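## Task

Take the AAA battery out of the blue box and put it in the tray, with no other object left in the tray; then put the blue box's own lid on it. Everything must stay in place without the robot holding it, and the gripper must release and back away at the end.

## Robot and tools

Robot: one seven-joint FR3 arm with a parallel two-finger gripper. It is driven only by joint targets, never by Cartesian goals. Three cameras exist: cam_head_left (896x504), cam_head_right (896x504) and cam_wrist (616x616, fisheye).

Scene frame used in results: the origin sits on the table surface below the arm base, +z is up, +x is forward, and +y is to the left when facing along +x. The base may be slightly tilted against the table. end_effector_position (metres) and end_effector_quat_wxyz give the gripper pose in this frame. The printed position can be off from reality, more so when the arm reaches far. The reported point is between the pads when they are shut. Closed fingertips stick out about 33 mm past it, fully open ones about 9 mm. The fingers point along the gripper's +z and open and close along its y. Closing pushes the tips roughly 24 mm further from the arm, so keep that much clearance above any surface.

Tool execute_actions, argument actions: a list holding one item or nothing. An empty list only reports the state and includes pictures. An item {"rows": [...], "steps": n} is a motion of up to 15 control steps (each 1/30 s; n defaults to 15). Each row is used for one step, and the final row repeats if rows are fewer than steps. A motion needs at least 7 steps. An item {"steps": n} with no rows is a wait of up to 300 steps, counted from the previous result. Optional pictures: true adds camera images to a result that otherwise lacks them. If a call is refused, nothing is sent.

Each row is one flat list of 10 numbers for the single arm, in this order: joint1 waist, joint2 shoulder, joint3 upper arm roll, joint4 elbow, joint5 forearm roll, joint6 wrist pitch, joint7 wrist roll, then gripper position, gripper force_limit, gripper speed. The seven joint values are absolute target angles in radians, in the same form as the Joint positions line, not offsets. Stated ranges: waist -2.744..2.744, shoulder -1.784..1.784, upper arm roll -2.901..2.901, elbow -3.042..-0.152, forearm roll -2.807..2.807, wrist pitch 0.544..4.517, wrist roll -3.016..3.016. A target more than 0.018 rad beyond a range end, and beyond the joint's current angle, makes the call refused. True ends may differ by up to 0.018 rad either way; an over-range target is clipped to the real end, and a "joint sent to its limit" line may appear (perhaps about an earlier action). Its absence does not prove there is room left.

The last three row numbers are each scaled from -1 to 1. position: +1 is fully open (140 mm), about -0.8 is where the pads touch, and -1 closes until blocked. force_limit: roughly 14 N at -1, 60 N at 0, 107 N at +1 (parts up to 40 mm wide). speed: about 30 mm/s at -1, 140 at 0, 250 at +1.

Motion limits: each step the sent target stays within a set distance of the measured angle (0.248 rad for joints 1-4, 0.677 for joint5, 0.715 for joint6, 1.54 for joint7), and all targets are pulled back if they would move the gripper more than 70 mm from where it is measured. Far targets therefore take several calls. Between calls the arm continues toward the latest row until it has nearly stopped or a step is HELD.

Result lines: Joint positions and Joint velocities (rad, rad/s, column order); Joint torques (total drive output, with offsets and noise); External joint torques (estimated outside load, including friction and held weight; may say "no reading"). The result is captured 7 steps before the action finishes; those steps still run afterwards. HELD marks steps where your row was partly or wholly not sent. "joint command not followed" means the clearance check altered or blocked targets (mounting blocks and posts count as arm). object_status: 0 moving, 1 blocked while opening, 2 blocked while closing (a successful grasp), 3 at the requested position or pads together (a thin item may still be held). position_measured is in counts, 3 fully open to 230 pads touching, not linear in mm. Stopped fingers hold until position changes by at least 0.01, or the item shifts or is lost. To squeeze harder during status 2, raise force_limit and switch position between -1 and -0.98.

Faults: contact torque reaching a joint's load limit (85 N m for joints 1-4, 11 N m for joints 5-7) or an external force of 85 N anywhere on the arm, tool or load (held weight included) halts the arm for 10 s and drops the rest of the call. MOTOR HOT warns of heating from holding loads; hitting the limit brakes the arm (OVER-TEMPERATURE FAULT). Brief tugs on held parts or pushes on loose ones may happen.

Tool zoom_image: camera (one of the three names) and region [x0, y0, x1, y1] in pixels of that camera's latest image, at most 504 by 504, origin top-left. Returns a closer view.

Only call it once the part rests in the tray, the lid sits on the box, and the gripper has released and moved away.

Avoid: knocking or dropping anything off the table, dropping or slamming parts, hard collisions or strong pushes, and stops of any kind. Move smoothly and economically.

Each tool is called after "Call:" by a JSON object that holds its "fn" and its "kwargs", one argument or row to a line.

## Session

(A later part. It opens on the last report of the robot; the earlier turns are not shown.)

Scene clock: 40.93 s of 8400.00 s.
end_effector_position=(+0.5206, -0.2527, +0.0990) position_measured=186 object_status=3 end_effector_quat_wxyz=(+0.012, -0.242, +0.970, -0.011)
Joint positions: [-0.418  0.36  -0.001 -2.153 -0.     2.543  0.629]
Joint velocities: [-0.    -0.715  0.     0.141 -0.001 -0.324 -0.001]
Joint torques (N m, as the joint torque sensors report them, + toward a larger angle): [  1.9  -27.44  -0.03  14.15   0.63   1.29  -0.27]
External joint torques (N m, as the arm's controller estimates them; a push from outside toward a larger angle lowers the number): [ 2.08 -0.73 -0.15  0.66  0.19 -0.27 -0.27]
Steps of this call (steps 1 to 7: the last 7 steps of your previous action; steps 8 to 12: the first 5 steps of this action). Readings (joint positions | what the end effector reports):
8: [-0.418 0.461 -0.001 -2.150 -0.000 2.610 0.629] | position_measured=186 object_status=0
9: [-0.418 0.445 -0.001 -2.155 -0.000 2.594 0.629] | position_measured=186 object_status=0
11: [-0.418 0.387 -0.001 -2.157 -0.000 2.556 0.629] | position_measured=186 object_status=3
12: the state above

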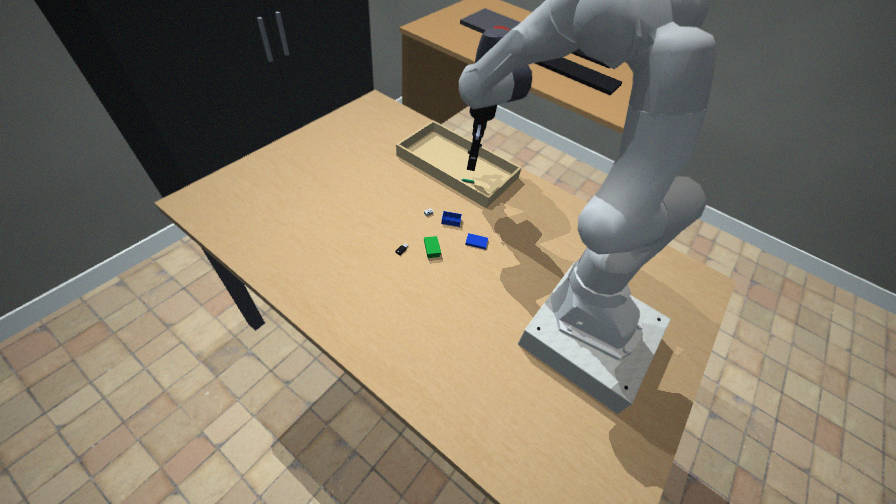

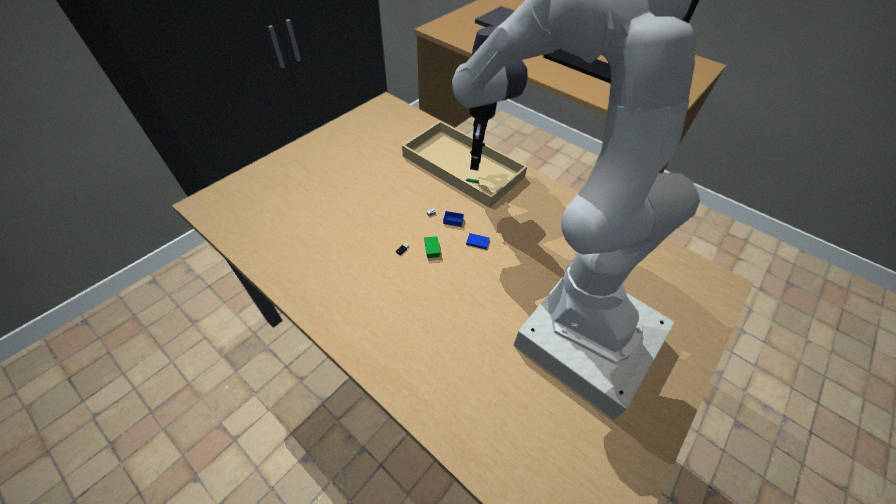

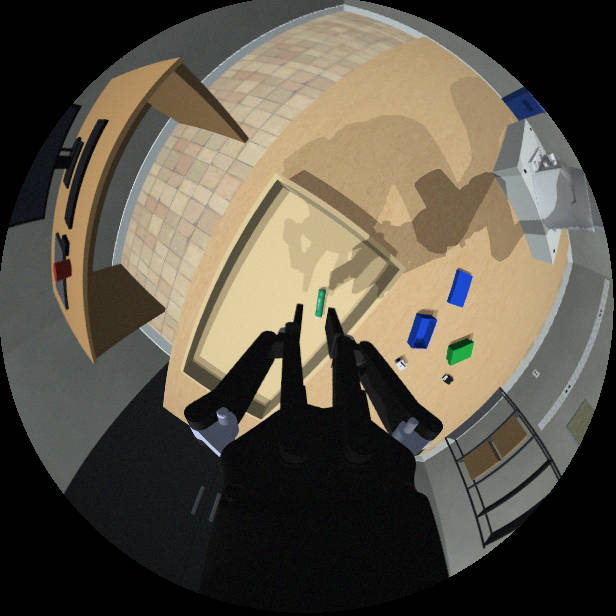

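Call:
{"fn": "execute_actions", "kwargs": {
  "actions": [
    {"rows":[[-0.36,0.24,0,-2.28,0,2.53,0.3,0.3,-0.3,0.3],[-0.3,0.16,0,-2.42,0,2.58,-0.1,0.3,-0.3,0.3],[-0.25,0.07,0,-2.56,0,2.64,-0.5,0.3,-0.3,0.3],[-0.19,-0.02,0,-2.72,0,2.71,-0.665,0.3,-0.3,0.3],[-0.19,-0.02,0,-2.72,0,2.71,-0.665,0.3,-0.3,0.3],[-0.134,-0.1,0,-2.88,0,2.79,-0.665,0.3,-0.3,0.3]],"steps":15}
  ]
}}

Call:
{"fn": "execute_actions", "kwargs": {
  "actions": [
    {"steps":30}
  ]
}}

Call:
{"fn": "execute_actions", "kwargs": {
  "actions": [
    {"rows":[[-0.134,-0.05,0,-2.885,0,2.84,-0.665,0.3,-0.3,0.3],[-0.134,0.0,0,-2.88,0,2.888,-0.665,0.3,-0.3,0.3],[-0.134,0.05,0,-2.875,0,2.93,-0.665,0.3,-0.3,0.3],[-0.134,0.095,0,-2.87,0,2.97,-0.665,0.3,-0.3,0.3]],"steps":15}
  ]
}}

Call:
{"fn": "execute_actions", "kwargs": {
  "actions": [
    {"steps":12}
  ],
  "pictures": true
}}

Scene clock: 41.67 s of 8400.00 s.
end_effector_position=(+0.4663, -0.1144, +0.1423) position_measured=123 object_status=0 end_effector_quat_wxyz=(+0.030, -0.571, +0.820, -0.035)
Joint positions: [-0.206  0.    -0.002 -2.554  0.     2.644  0.112]
Joint velocities: [ 0.972 -1.511  0.163 -2.006 -0.001  0.867 -2.432]
Joint torques (N m, as the joint torque sensors report them, + toward a larger angle): [-5.75 -8.05 -7.37 13.83  0.39  1.95 -0.76]
External joint torques (N m, as the arm's controller estimates them; a push from outside toward a larger angle lowers the number): [ 2.55 -0.53  0.69 -1.8  -0.12  0.46 -0.76]
Steps of this call (steps 1 to 7: the last 7 steps of your previous action; steps 8 to 14: the robot went on to your last target; steps 15 to 22: the first 8 steps of this action). Readings (joint positions | what the end effector reports):
15: [-0.411 0.304 -0.006 -2.173 0.000 2.496 0.603] | position_measured=186 object_status=0
16: [-0.395 0.274 -0.010 -2.223 0.000 2.507 0.556] | position_measured=179 object_status=0
18: [-0.343 0.197 -0.013 -2.331 0.000 2.537 0.414] | position_measured=160 object_status=0
22: the state above

Scene clock: 42.67 s of 8400.00 s.
end_effector_position=(+0.3494, -0.0594, +0.0841) position_measured=91 object_status=3 end_effector_quat_wxyz=(-0.001, +0.850, -0.527, +0.005)
Joint positions: [-0.137 -0.098  0.001 -2.878 -0.     2.787 -0.629]
Joint velocities: [-0.001 -0.     0.001 -0.002 -0.001  0.004 -0.106]
Joint torques (N m, as the joint torque sensors report them, + toward a larger angle): [  3.06 -20.83  -1.75  13.46   0.5    3.04  -0.22]
External joint torques (N m, as the arm's controller estimates them; a push from outside toward a larger angle lowers the number): [ 3.04 -1.03 -1.67 -2.04  0.22  0.51 -0.22]
Kept back: nothing.
Steps of this call (steps 1 to 7: the last 7 steps of your previous action; steps 8 to 30: the robot went on to your last target). Readings (joint positions | what the end effector reports):
1: [-0.180 -0.038 0.004 -2.614 0.000 2.667 0.046] | position_measured=114 object_status=0
2: [-0.164 -0.058 0.009 -2.663 -0.000 2.683 -0.003] | position_measured=104 object_status=0
4: [-0.148 -0.078 0.009 -2.754 -0.000 2.710 -0.104] | position_measured=91 object_status=0
8: [-0.138 -0.089 0.004 -2.863 -0.000 2.747 -0.301] | position_measured=91 object_status=0
30: the state above

Scene clock: 42.93 s of 8400.00 s.
end_effector_position=(+0.3292, -0.0560, +0.0327) position_measured=91 object_status=3 end_effector_quat_wxyz=(+0.009, +0.855, -0.519, -0.019)
Joint positions: [-0.136  0.084  0.001 -2.874 -0.     2.914 -0.648]
Joint velocities: [ 0.001  0.202  0.     0.002 -0.001  0.309 -0.046]
Joint torques (N m, as the joint torque sensors report them, + toward a larger angle): [  2.83 -26.26  -1.01  13.42   0.36   3.12  -0.32]
External joint torques (N m, as the arm's controller estimates them; a push from outside toward a larger angle lowers the number): [ 2.76  1.31 -1.17 -1.97  0.24  0.23 -0.34]
Steps of this call (steps 1 to 8: the first 8 steps of this action). Readings (joint positions | what the end effector reports):
1: [-0.137 -0.092 0.001 -2.878 -0.000 2.795 -0.633] | position_measured=91 object_status=3
2: [-0.137 -0.072 0.001 -2.877 -0.000 2.811 -0.636] | position_measured=91 object_status=3
4: [-0.136 -0.002 0.001 -2.872 -0.000 2.855 -0.641] | position_measured=91 object_status=3
8: the state above

Scene clock: 43.33 s of 8400.00 s.
end_effector_position=(+0.3426, -0.0582, +0.0339) position_measured=91 object_status=3 end_effector_quat_wxyz=(+0.001, +0.858, -0.514, +0.000)
Joint positions: [-0.136  0.093  0.001 -2.872 -0.     2.963 -0.658]
Joint velocities: [-0.    -0.    -0.002  0.002  0.     0.03  -0.012]
Joint torques (N m, as the joint torque sensors report them, + toward a larger angle): [  1.65 -21.81  -1.47  11.99   0.38   2.93  -0.35]
External joint torques (N m, as the arm's controller estimates them; a push from outside toward a larger angle lowers the number): [ 1.75  1.19 -1.47 -0.12  0.22  0.4  -0.35]
Kept back: nothing.
Steps of this call (steps 1 to 7: the last 7 steps of your previous action; steps 8 to 12: the robot went on to your last target). Readings (joint positions | what the end effector reports):
1: [-0.136 0.088 0.001 -2.874 -0.000 2.923 -0.650] | position_measured=91 object_status=3
2: [-0.136 0.090 0.001 -2.873 -0.000 2.931 -0.651] | position_measured=91 object_status=3
4: [-0.136 0.092 0.001 -2.872 -0.000 2.943 -0.653] | position_measured=91 object_status=3
8: [-0.136 0.093 0.001 -2.872 -0.000 2.957 -0.656] | position_measured=91 object_status=3
12: the state above

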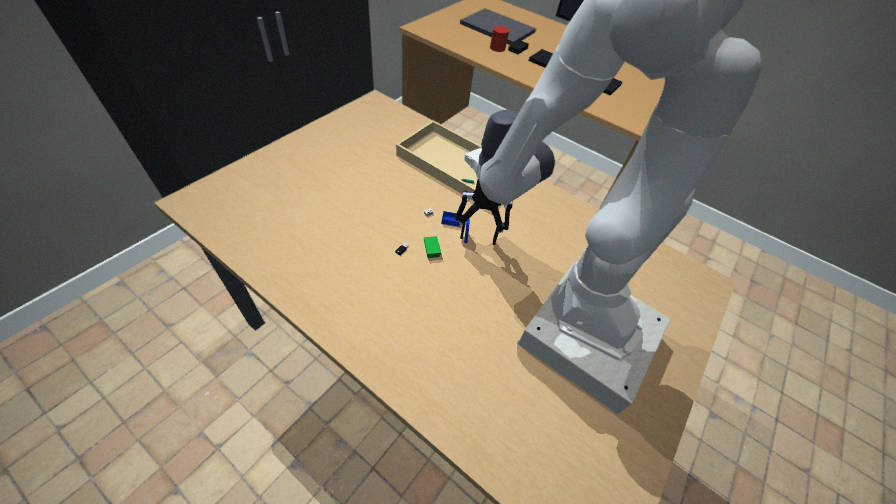

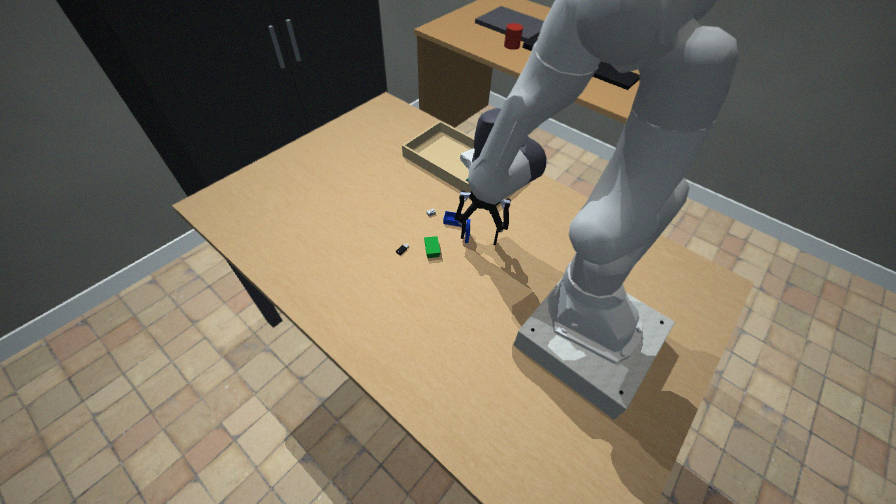

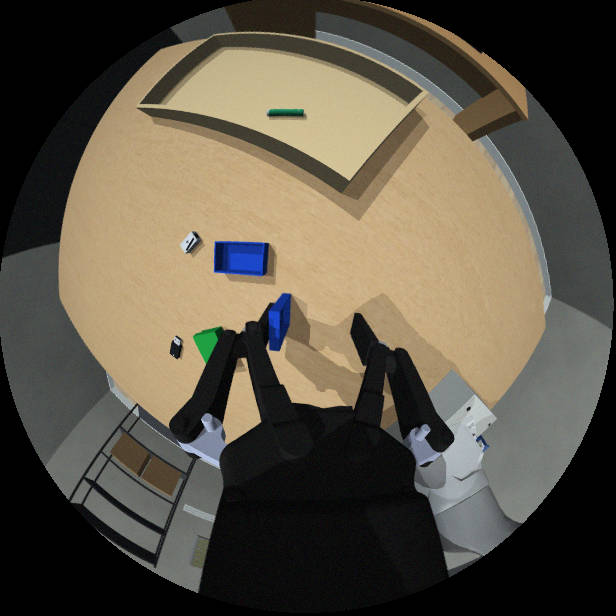

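Call:
{"fn": "zoom_image", "kwargs": {
  "camera": "cam_wrist",
  "region": [220,260,380,400]
}}

Call:
{"fn": "zoom_image", "kwargs": {
  "camera": "cam_head_left",
  "region": [430,180,530,270]
}}

Region (220, 260, 380, 400) of cam_wrist's 616x616 image, scaled by 3.150, with more detail than that image has; it fills the top 441 rows of this view, and the rest is white.

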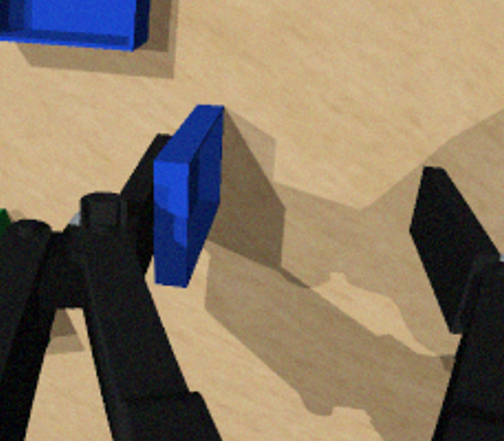

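Region (430, 180, 530, 270) of cam_head_left's 896x504 image, scaled by 5.040, with more detail than that image has; it fills the top 454 rows of this view, and the rest is white.

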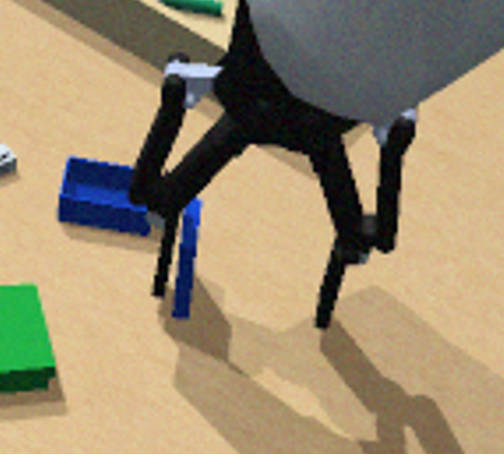

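Call:
{"fn": "execute_actions", "kwargs": {
  "actions": [
    {"rows":[[-0.134,0.093,0,-2.872,0,2.965,-0.665,0.45,-0.5,0],[-0.134,0.093,0,-2.872,0,2.965,-0.665,0.45,-0.5,0],[-0.134,0.08,0,-2.873,0,2.95,-0.665,0.45,-0.5,0],[-0.134,0.07,0,-2.874,0,2.94,-0.665,0.45,-0.5,0],[-0.134,0.06,0,-2.875,0,2.93,-0.665,0.45,-0.5,0],[-0.134,0.05,0,-2.876,0,2.92,-0.665,0.45,-0.5,0],[-0.134,0.04,0,-2.877,0,2.91,-0.665,0.45,-0.5,0],[-0.134,0.03,0,-2.877,0,2.9,-0.665,0.45,-0.5,0],[-0.134,0.02,0,-2.878,0,2.89,-0.665,0.45,-0.5,0],[-0.134,0.01,0,-2.878,0,2.88,-0.665,0.45,-0.5,0],[-0.134,0.0,0,-2.879,0,2.87,-0.665,0.45,-0.5,0],[-0.134,-0.01,0,-2.879,0,2.865,-0.665,0.45,-0.5,0],[-0.134,-0.02,0,-2.88,0,2.86,-0.665,0.45,-0.5,0]],"steps":15}
  ]
}}

Call:
{"fn": "execute_actions", "kwargs": {
  "actions": [
    {"steps":12}
  ],
  "pictures": true
}}

Call:
{"fn": "zoom_image", "kwargs": {
  "camera": "cam_head_left",
  "region": [430,180,530,270]
}}

Scene clock: 47.07 s of 8400.00 s.
end_effector_position=(+0.3471, -0.0590, +0.0449) position_measured=72 object_status=0 end_effector_quat_wxyz=(-0.001, +0.858, -0.513, +0.005)
Joint positions: [-0.136  0.053  0.001 -2.875 -0.     2.937 -0.662]
Joint velocities: [ 0.002 -0.288  0.001 -0.011 -0.001 -0.209 -0.001]
Joint torques (N m, as the joint torque sensors report them, + toward a larger angle): [  1.74 -23.39  -1.58  11.16   0.35   2.32  -0.14]
External joint torques (N m, as the arm's controller estimates them; a push from outside toward a larger angle lowers the number): [ 1.74 -2.16 -1.62 -1.8   0.18 -0.25 -0.14]
Steps of this call (steps 1 to 30: the robot went on to your last target; steps 31 to 100: nothing new was sent; then 0.13 s passed at rest; steps 101 to 108: the first 8 steps of this action). Readings (joint positions | what the end effector reports):
101: [-0.136 0.093 0.001 -2.872 -0.000 2.967 -0.662] | position_measured=91 object_status=0
102: [-0.136 0.093 0.001 -2.872 -0.000 2.967 -0.662] | position_measured=86 object_status=0
104: [-0.136 0.087 0.001 -2.873 -0.000 2.961 -0.662] | position_measured=73 object_status=0
108: the state above

Scene clock: 47.47 s of 8400.00 s.
end_effector_position=(+0.3498, -0.0594, +0.0635) position_measured=72 object_status=3 end_effector_quat_wxyz=(-0.001, +0.858, -0.513, +0.007)
Joint positions: [-0.136 -0.018  0.001 -2.878 -0.     2.872 -0.662]
Joint velocities: [ 0.001 -0.005  0.001 -0.006  0.    -0.056 -0.002]
Joint torques (N m, as the joint torque sensors report them, + toward a larger angle): [  2.3  -23.02  -0.79  11.31   0.37   2.14  -0.37]
External joint torques (N m, as the arm's controller estimates them; a push from outside toward a larger angle lowers the number): [ 2.32 -1.85 -0.76 -2.89  0.14 -0.44 -0.37]
Kept back: nothing.
Steps of this call (steps 1 to 7: the last 7 steps of your previous action; steps 8 to 12: the robot went on to your last target). Readings (joint positions | what the end effector reports):
1: [-0.136 0.044 0.001 -2.875 -0.000 2.929 -0.662] | position_measured=72 object_status=0
2: [-0.136 0.034 0.001 -2.875 -0.000 2.921 -0.662] | position_measured=72 object_status=0
4: [-0.136 0.014 0.001 -2.876 -0.000 2.905 -0.662] | position_measured=72 object_status=0
8: [-0.136 -0.014 0.001 -2.877 -0.000 2.882 -0.662] | position_measured=72 object_status=3
12: the state above

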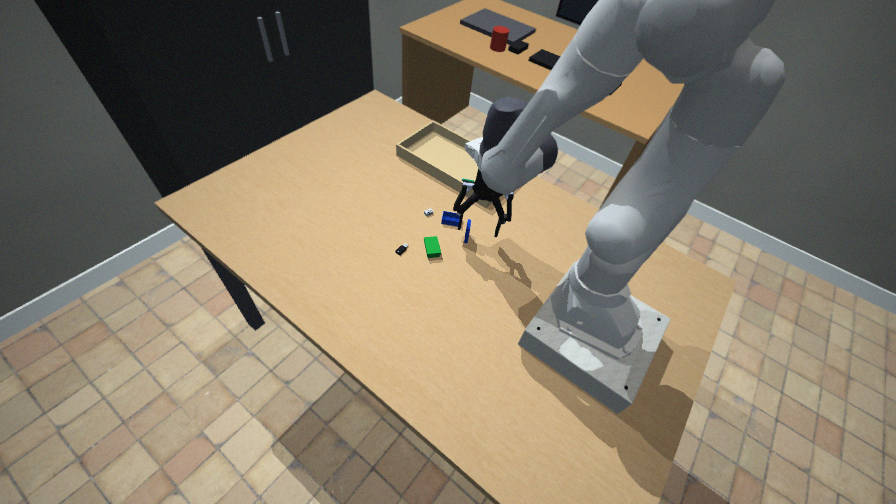

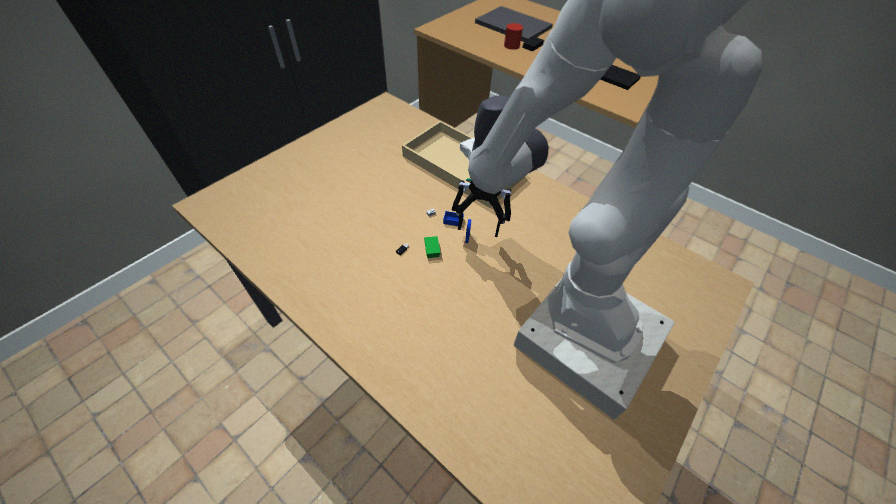

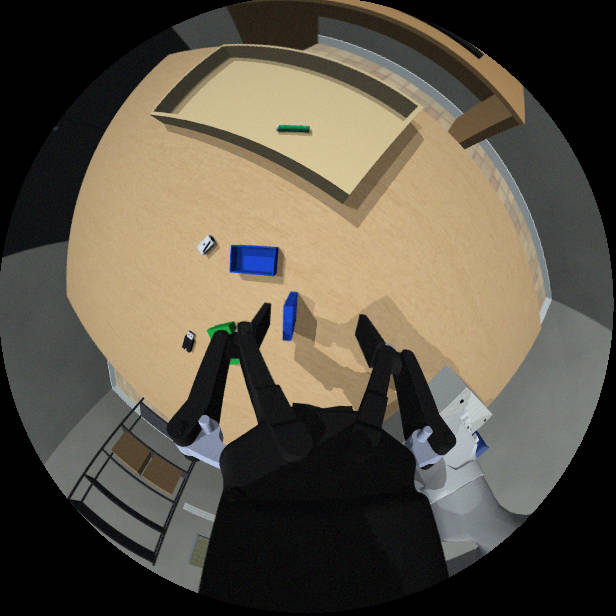

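Region (430, 180, 530, 270) of cam_head_left's 896x504 image, scaled by 5.040, with more detail than that image has; it fills the top 454 rows of this view, and the rest is white.

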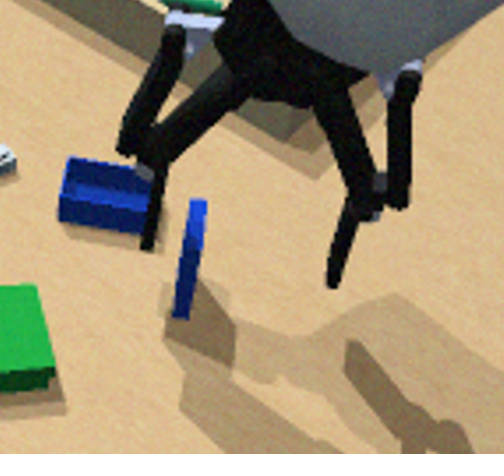

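Call:
{"fn": "execute_actions", "kwargs": {
  "actions": [
    {"rows":[[-0.134,-0.02,0,-2.88,0,2.865,-0.665,0.0,-0.5,-0.7]],"steps":15}
  ]
}}

Call:
{"fn": "execute_actions", "kwargs": {
  "actions": [
    {"steps":25}
  ],
  "pictures": true
}}

Call:
{"fn": "zoom_image", "kwargs": {
  "camera": "cam_head_left",
  "region": [430,180,530,270]
}}

Scene clock: 48.33 s of 8400.00 s.
end_effector_position=(+0.3468, -0.0589, +0.0626) position_measured=95 object_status=0 end_effector_quat_wxyz=(+0.000, +0.858, -0.513, +0.003)
Joint positions: [-0.136 -0.019  0.001 -2.878 -0.     2.863 -0.662]
Joint velocities: [ 0.002 -0.001  0.001 -0.    -0.001 -0.     0.001]
Joint torques (N m, as the joint torque sensors report them, + toward a larger angle): [  2.29 -22.56  -1.2   12.22   0.41   2.86  -0.16]
External joint torques (N m, as the arm's controller estimates them; a push from outside toward a larger angle lowers the number): [ 2.3  -1.39 -1.17 -1.89  0.18  0.32 -0.16]
Steps of this call (steps 1 to 18: the robot went on to your last target; steps 19 to 26: the first 8 steps of this action). Readings (joint positions | what the end effector reports):
19: [-0.136 -0.018 0.001 -2.878 -0.000 2.863 -0.662] | position_measured=72 object_status=0
20: [-0.136 -0.018 0.001 -2.878 -0.000 2.863 -0.662] | position_measured=75 object_status=0
22: [-0.136 -0.018 0.001 -2.878 -0.000 2.863 -0.662] | position_measured=81 object_status=0
26: the state above

Scene clock: 49.17 s of 8400.00 s.
end_effector_position=(+0.3469, -0.0589, +0.0627) position_measured=129 object_status=3 end_effector_quat_wxyz=(+0.000, +0.858, -0.513, +0.003)
Joint positions: [-0.136 -0.019  0.001 -2.878 -0.     2.863 -0.662]
Joint velocities: [ 0.001  0.001  0.    -0.001 -0.001 -0.001  0.   ]
Joint torques (N m, as the joint torque sensors report them, + toward a larger angle): [  1.99 -22.45  -1.37  12.22   0.37   2.96  -0.24]
External joint torques (N m, as the arm's controller estimates them; a push from outside toward a larger angle lowers the number): [ 2.   -1.34 -1.33 -1.81  0.14  0.43 -0.24]
Kept back: nothing.
Steps of this call (steps 1 to 7: the last 7 steps of your previous action; steps 8 to 15: the robot went on to your last target; steps 16 to 25: nothing new was sent). Readings (joint positions | what the end effector reports):
1: [-0.136 -0.019 0.001 -2.878 -0.000 2.863 -0.662] | position_measured=98 object_status=0
2: [-0.136 -0.019 0.001 -2.878 -0.000 2.863 -0.662] | position_measured=102 object_status=0
4: [-0.136 -0.019 0.001 -2.878 -0.000 2.863 -0.662] | position_measured=109 object_status=0
8: [-0.136 -0.019 0.001 -2.878 -0.000 2.863 -0.662] | position_measured=122 object_status=0
25: the state above
The arm was judged still, so your last target was given up. Only a new action makes it travel on or press farther. Fingers that are still opening or closing keep moving.

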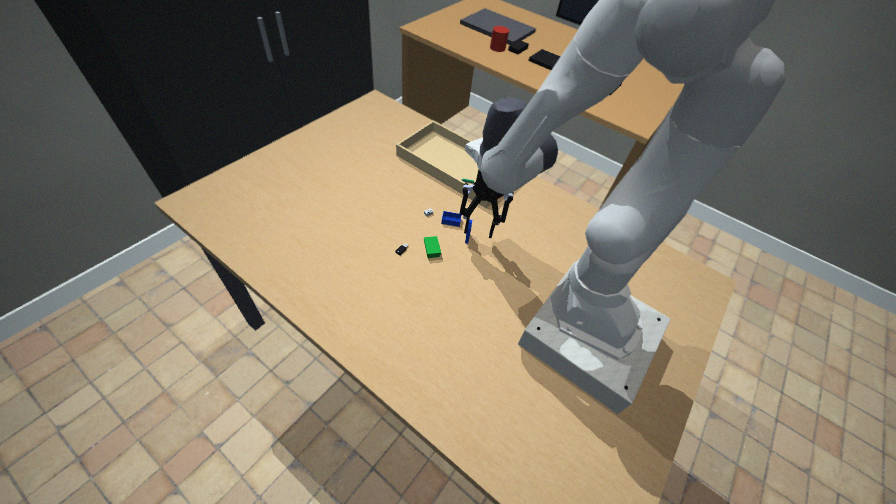

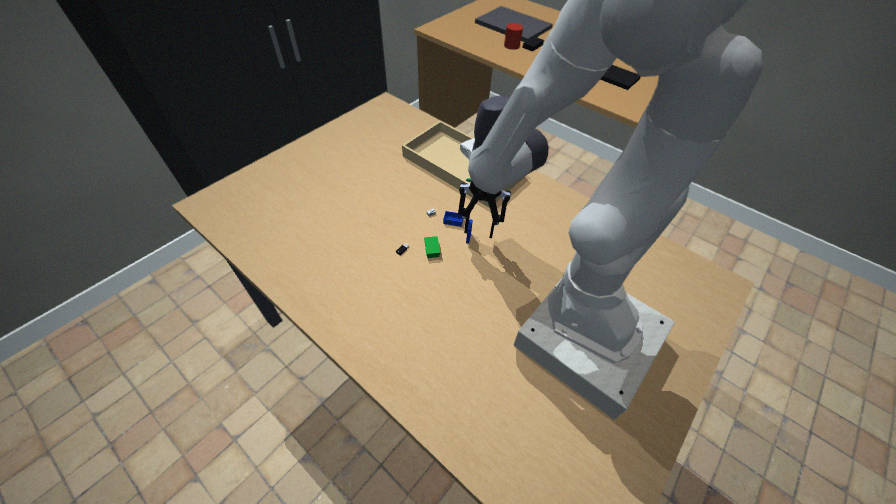

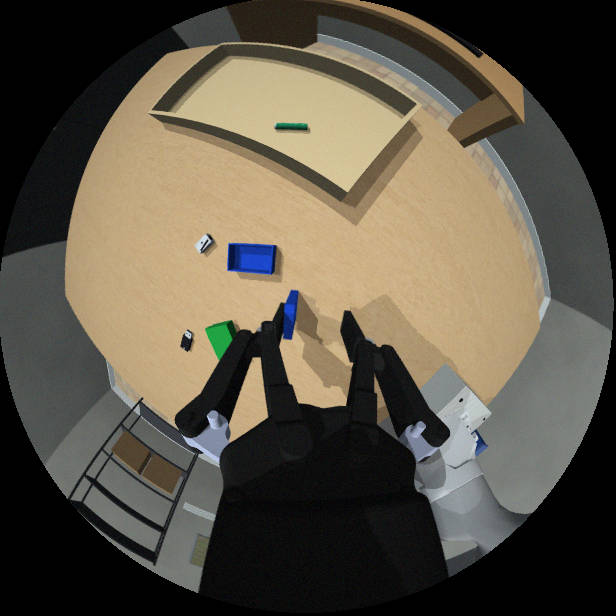

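Region (430, 180, 530, 270) of cam_head_left's 896x504 image, scaled by 5.040, with more detail than that image has; it fills the top 454 rows of this view, and the rest is white.

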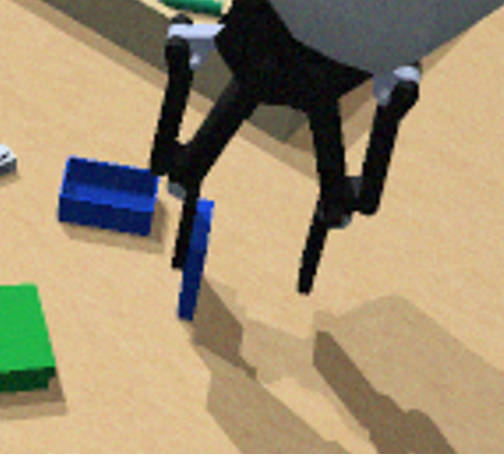

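Call:
{"fn": "execute_actions", "kwargs": {
  "actions": [
    {"rows":[[-0.134,-0.02,0,-2.88,0,2.865,-0.665,-0.18,-0.5,-0.7]],"steps":15}
  ]
}}

Call:
{"fn": "execute_actions", "kwargs": {
  "actions": [
    {"steps":15}
  ],
  "pictures": true
}}

Call:
{"fn": "zoom_image", "kwargs": {
  "camera": "cam_head_left",
  "region": [430,180,530,270]
}}

Scene clock: 49.87 s of 8400.00 s.
end_effector_position=(+0.3469, -0.0589, +0.0627) position_measured=151 object_status=0 end_effector_quat_wxyz=(+0.000, +0.858, -0.513, +0.003)
Joint positions: [-0.136 -0.019  0.001 -2.878 -0.     2.863 -0.662]
Joint velocities: [ 0.    -0.     0.001 -0.001  0.001  0.001  0.   ]
Joint torques (N m, as the joint torque sensors report them, + toward a larger angle): [  1.57 -21.82  -0.08  12.23   0.4    2.89  -0.22]
External joint torques (N m, as the arm's controller estimates them; a push from outside toward a larger angle lowers the number): [ 1.6  -0.66 -0.03 -1.85  0.17  0.35 -0.22]
Steps of this call (steps 1 to 13: nothing new was sent; steps 14 to 21: the first 8 steps of this action). Readings (joint positions | what the end effector reports):
14: [-0.136 -0.019 0.001 -2.878 -0.000 2.863 -0.662] | position_measured=129 object_status=0
15: [-0.136 -0.019 0.001 -2.878 -0.000 2.863 -0.662] | position_measured=131 object_status=0
17: [-0.136 -0.019 0.001 -2.878 -0.000 2.863 -0.662] | position_measured=138 object_status=0
21: the state above

Scene clock: 50.37 s of 8400.00 s.
end_effector_position=(+0.3469, -0.0589, +0.0627) position_measured=151 object_status=3 end_effector_quat_wxyz=(+0.000, +0.858, -0.513, +0.003)
Joint positions: [-0.136 -0.019  0.001 -2.878 -0.     2.863 -0.662]
Joint velocities: [-0.001  0.    -0.001 -0.     0.001 -0.001 -0.   ]
Joint torques (N m, as the joint torque sensors report them, + toward a larger angle): [  2.01 -22.18  -0.77  12.2    0.36   2.91  -0.26]
External joint torques (N m, as the arm's controller estimates them; a push from outside toward a larger angle lowers the number): [ 2.1  -1.02 -0.66 -1.88  0.12  0.38 -0.26]
Kept back: nothing.
Steps of this call (steps 1 to 7: the last 7 steps of your previous action; steps 8 to 15: the robot went on to your last target). Readings (joint positions | what the end effector reports):
1: [-0.136 -0.019 0.001 -2.878 -0.000 2.863 -0.662] | position_measured=151 object_status=0
2: [-0.136 -0.019 0.001 -2.878 -0.000 2.863 -0.662] | position_measured=151 object_status=0
4: [-0.136 -0.019 0.001 -2.878 -0.000 2.863 -0.662] | position_measured=151 object_status=0
8: [-0.136 -0.019 0.001 -2.878 -0.000 2.863 -0.662] | position_measured=151 object_status=3
15: the state above
The arm was judged still, so your last target was given up. Only a new action makes it travel on or press farther. Fingers that are still opening or closing keep moving.

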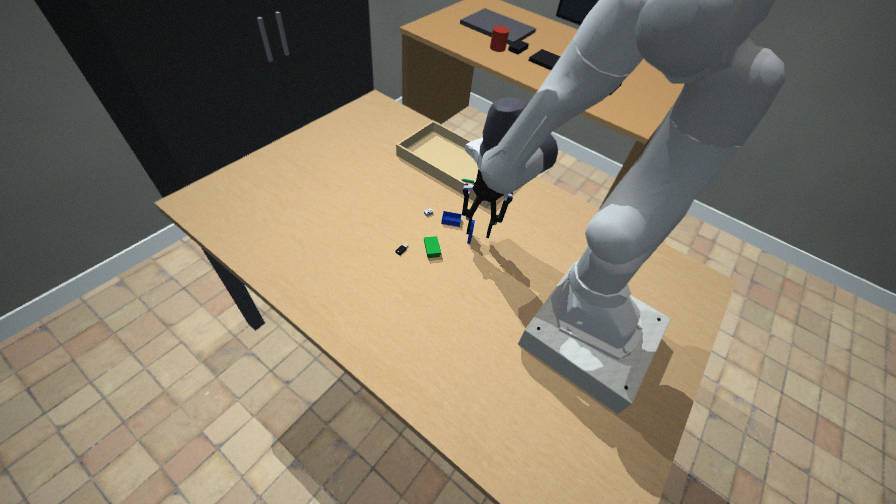

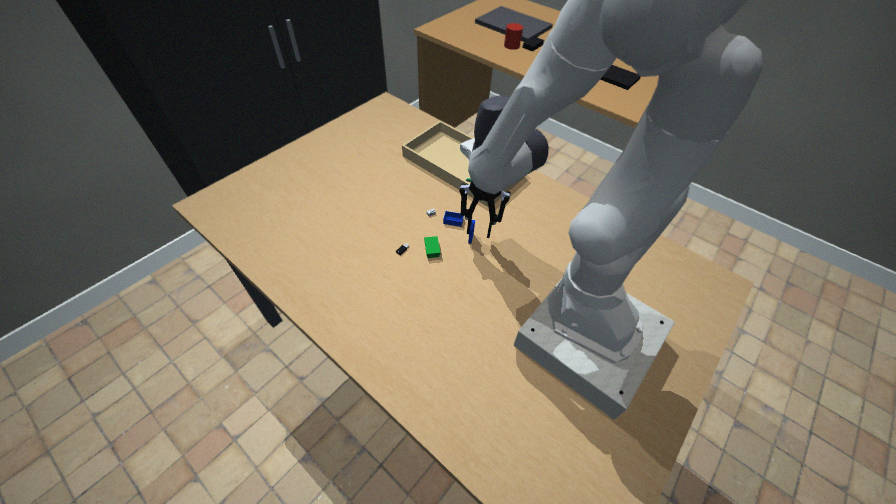

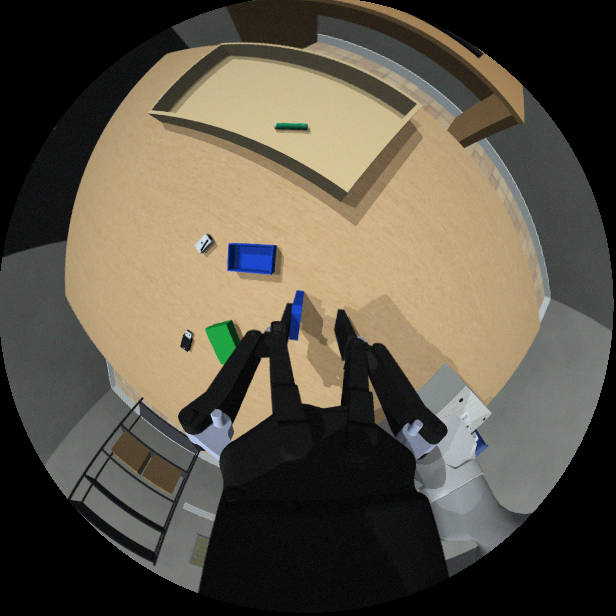

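Region (430, 180, 530, 270) of cam_head_left's 896x504 image, scaled by 5.040, with more detail than that image has; it fills the top 454 rows of this view, and the rest is white.

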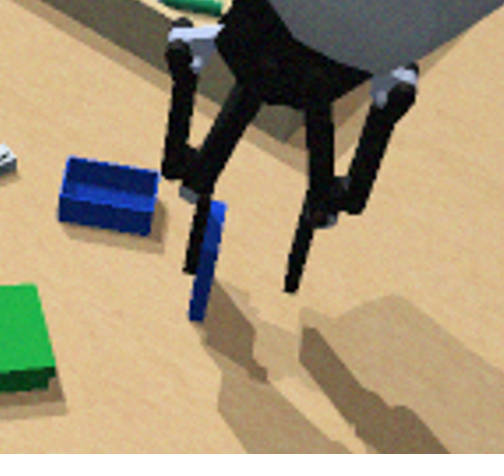

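Call:
{"fn": "execute_actions", "kwargs": {
  "actions": [
    {"rows":[[-0.134,-0.02,0,-2.88,0,2.865,-0.1,-0.5,0],[0,0,0,0,0,0,0,0,0,0]],"steps":15}
  ]
}}

Call:
{"fn": "execute_actions", "kwargs": {
  "actions": [
    {"rows":[[-0.134,-0.03,0,-2.88,0,2.855,-0.665,-0.05,-0.5,0],[-0.134,-0.04,0,-2.881,0,2.845,-0.665,-0.05,-0.5,0],[-0.134,-0.05,0,-2.881,0,2.835,-0.665,-0.05,-0.5,0],[-0.134,-0.06,0,-2.882,0,2.825,-0.665,-0.05,-0.5,0],[-0.134,-0.07,0,-2.882,0,2.815,-0.665,-0.05,-0.5,0],[-0.134,-0.08,0,-2.883,0,2.805,-0.665,-0.05,-0.5,0],[-0.134,-0.09,0,-2.883,0,2.797,-0.665,-0.05,-0.5,0],[-0.134,-0.1,0,-2.883,0,2.788,-0.665,-0.05,-0.5,0]],"steps":15}
  ]
}}

Call:
{"fn": "execute_actions", "kwargs": {
  "actions": [
    {"rows":[[-0.134,-0.1,0,-2.883,0,2.788,-0.665,-0.35,-0.5,-0.4]],"steps":15}
  ]
}}

Call:
{"fn": "execute_actions", "kwargs": {
  "actions": [
    {"steps":15}
  ],
  "pictures": true
}}

Call:
{"fn": "zoom_image", "kwargs": {
  "camera": "cam_head_left",
  "region": [430,180,530,270]
}}


Scene clock: 51.27 s of 8400.00 s.
end_effector_position=(+0.3524, -0.0599, +0.0788) position_measured=135 object_status=0 end_effector_quat_wxyz=(-0.003, +0.858, -0.513, +0.011)
Joint positions: [-0.136 -0.076  0.001 -2.881 -0.     2.825 -0.662]
Joint velocities: [-0.    -0.296 -0.    -0.004  0.    -0.208  0.   ]
Joint torques (N m, as the joint torque sensors report them, + toward a larger angle): [  1.24 -20.19  -1.6   12.46   0.4    2.32  -0.13]
External joint torques (N m, as the arm's controller estimates them; a push from outside toward a larger angle lowers the number): [ 1.3  -1.24 -1.47 -2.76  0.12 -0.28 -0.13]
Steps of this call (steps 1 to 19: nothing new was sent; steps 20 to 27: the first 8 steps of this action). Readings (joint positions | what the end effector reports):
20: [-0.136 -0.020 0.001 -2.879 -0.000 2.862 -0.662] | position_measured=151 object_status=0
21: [-0.136 -0.024 0.001 -2.879 -0.000 2.860 -0.662] | position_measured=146 object_status=0
23: [-0.136 -0.038 0.001 -2.880 -0.000 2.851 -0.662] | position_measured=136 object_status=0
27: the state above

Scene clock: 51.77 s of 8400.00 s.
end_effector_position=(+0.3492, -0.0593, +0.0836) position_measured=170 object_status=0 end_effector_quat_wxyz=(-0.001, +0.858, -0.513, +0.006)
Joint positions: [-0.136 -0.098  0.001 -2.881 -0.     2.792 -0.662]
Joint velocities: [-0.001 -0.    -0.    -0.     0.001 -0.012  0.   ]
Joint torques (N m, as the joint torque sensors report them, + toward a larger angle): [  2.04 -20.79  -1.08  13.83   0.5    2.41  -0.2 ]
External joint torques (N m, as the arm's controller estimates them; a push from outside toward a larger angle lowers the number): [ 2.1  -0.93 -0.93 -1.72  0.21 -0.15 -0.2 ]
Steps of this call (steps 1 to 7: the last 7 steps of your previous action; steps 8 to 15: the first 8 steps of this action). Readings (joint positions | what the end effector reports):
8: [-0.136 -0.098 0.001 -2.881 -0.000 2.798 -0.662] | position_measured=135 object_status=0
9: [-0.136 -0.098 0.001 -2.881 -0.000 2.797 -0.662] | position_measured=139 object_status=0
11: [-0.136 -0.098 0.001 -2.881 -0.000 2.795 -0.662] | position_measured=150 object_status=0
15: the state above

Scene clock: 52.27 s of 8400.00 s.
end_effector_position=(+0.3486, -0.0592, +0.0835) position_measured=173 object_status=3 end_effector_quat_wxyz=(-0.001, +0.858, -0.513, +0.005)
Joint positions: [-0.136 -0.098  0.001 -2.881 -0.     2.791 -0.662]
Joint velocities: [ 0.    -0.001  0.002 -0.     0.    -0.001 -0.002]
Joint torques (N m, as the joint torque sensors report them, + toward a larger angle): [  1.99 -20.7   -0.98  13.44   0.42   2.34  -0.18]
External joint torques (N m, as the arm's controller estimates them; a push from outside toward a larger angle lowers the number): [ 1.96 -0.91 -0.91 -2.07  0.13 -0.2  -0.18]
Kept back: nothing.
Steps of this call (steps 1 to 7: the last 7 steps of your previous action; steps 8 to 15: the robot went on to your last target). Readings (joint positions | what the end effector reports):
1: [-0.136 -0.098 0.001 -2.881 -0.000 2.792 -0.662] | position_measured=173 object_status=0
2: [-0.136 -0.098 0.001 -2.881 -0.000 2.792 -0.662] | position_measured=173 object_status=0
4: [-0.136 -0.098 0.001 -2.881 -0.000 2.791 -0.662] | position_measured=173 object_status=0
8: [-0.136 -0.098 0.001 -2.881 -0.000 2.791 -0.662] | position_measured=173 object_status=3
15: the state above
The arm was judged still, so your last target was given up. Only a new action makes it travel on or press farther. Fingers that are still opening or closing keep moving.

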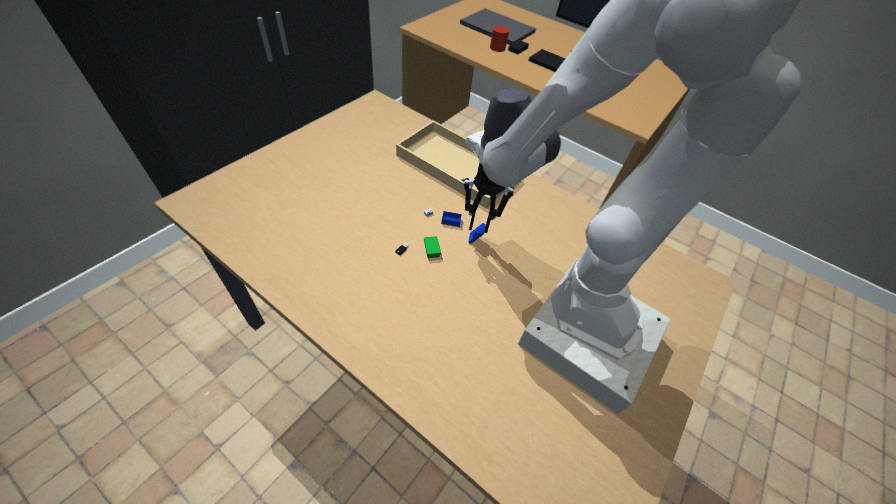

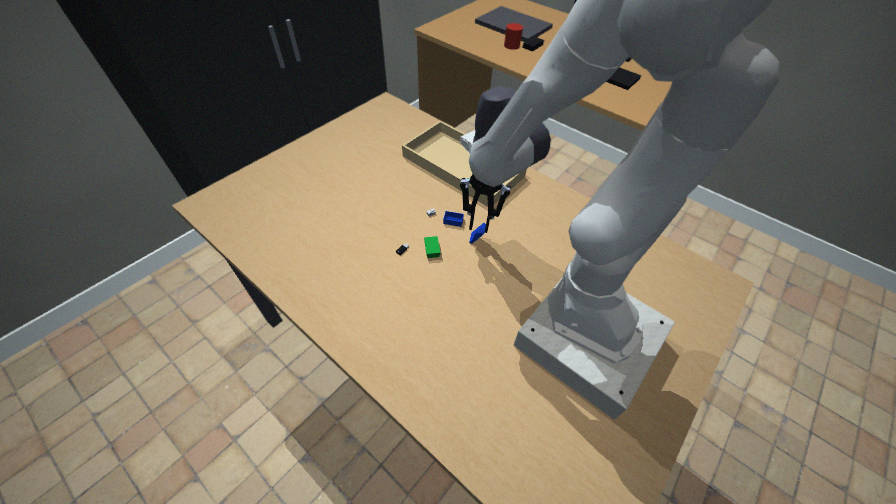

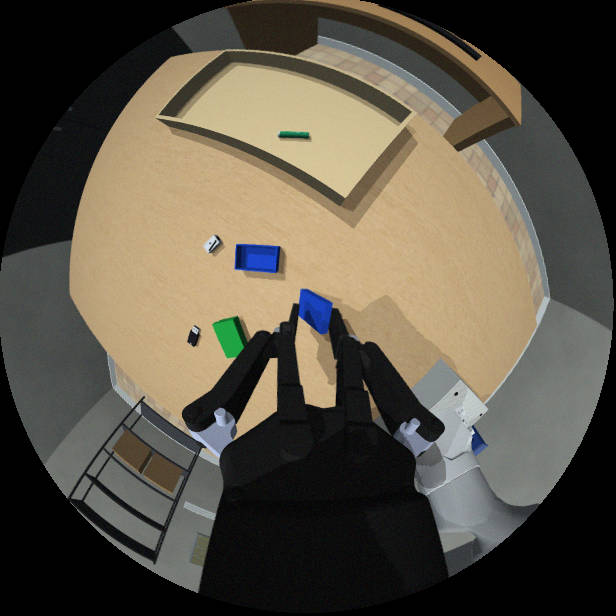

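Region (430, 180, 530, 270) of cam_head_left's 896x504 image, scaled by 5.040, with more detail than that image has; it fills the top 454 rows of this view, and the rest is white.

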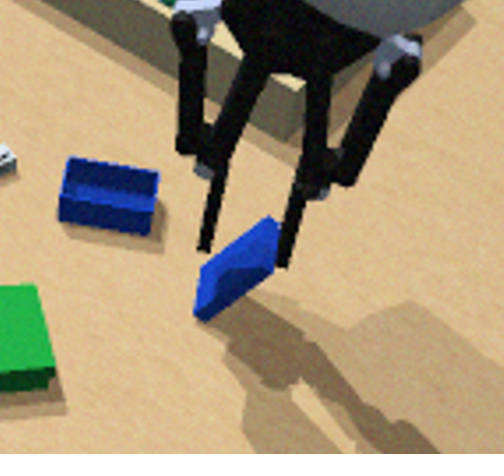

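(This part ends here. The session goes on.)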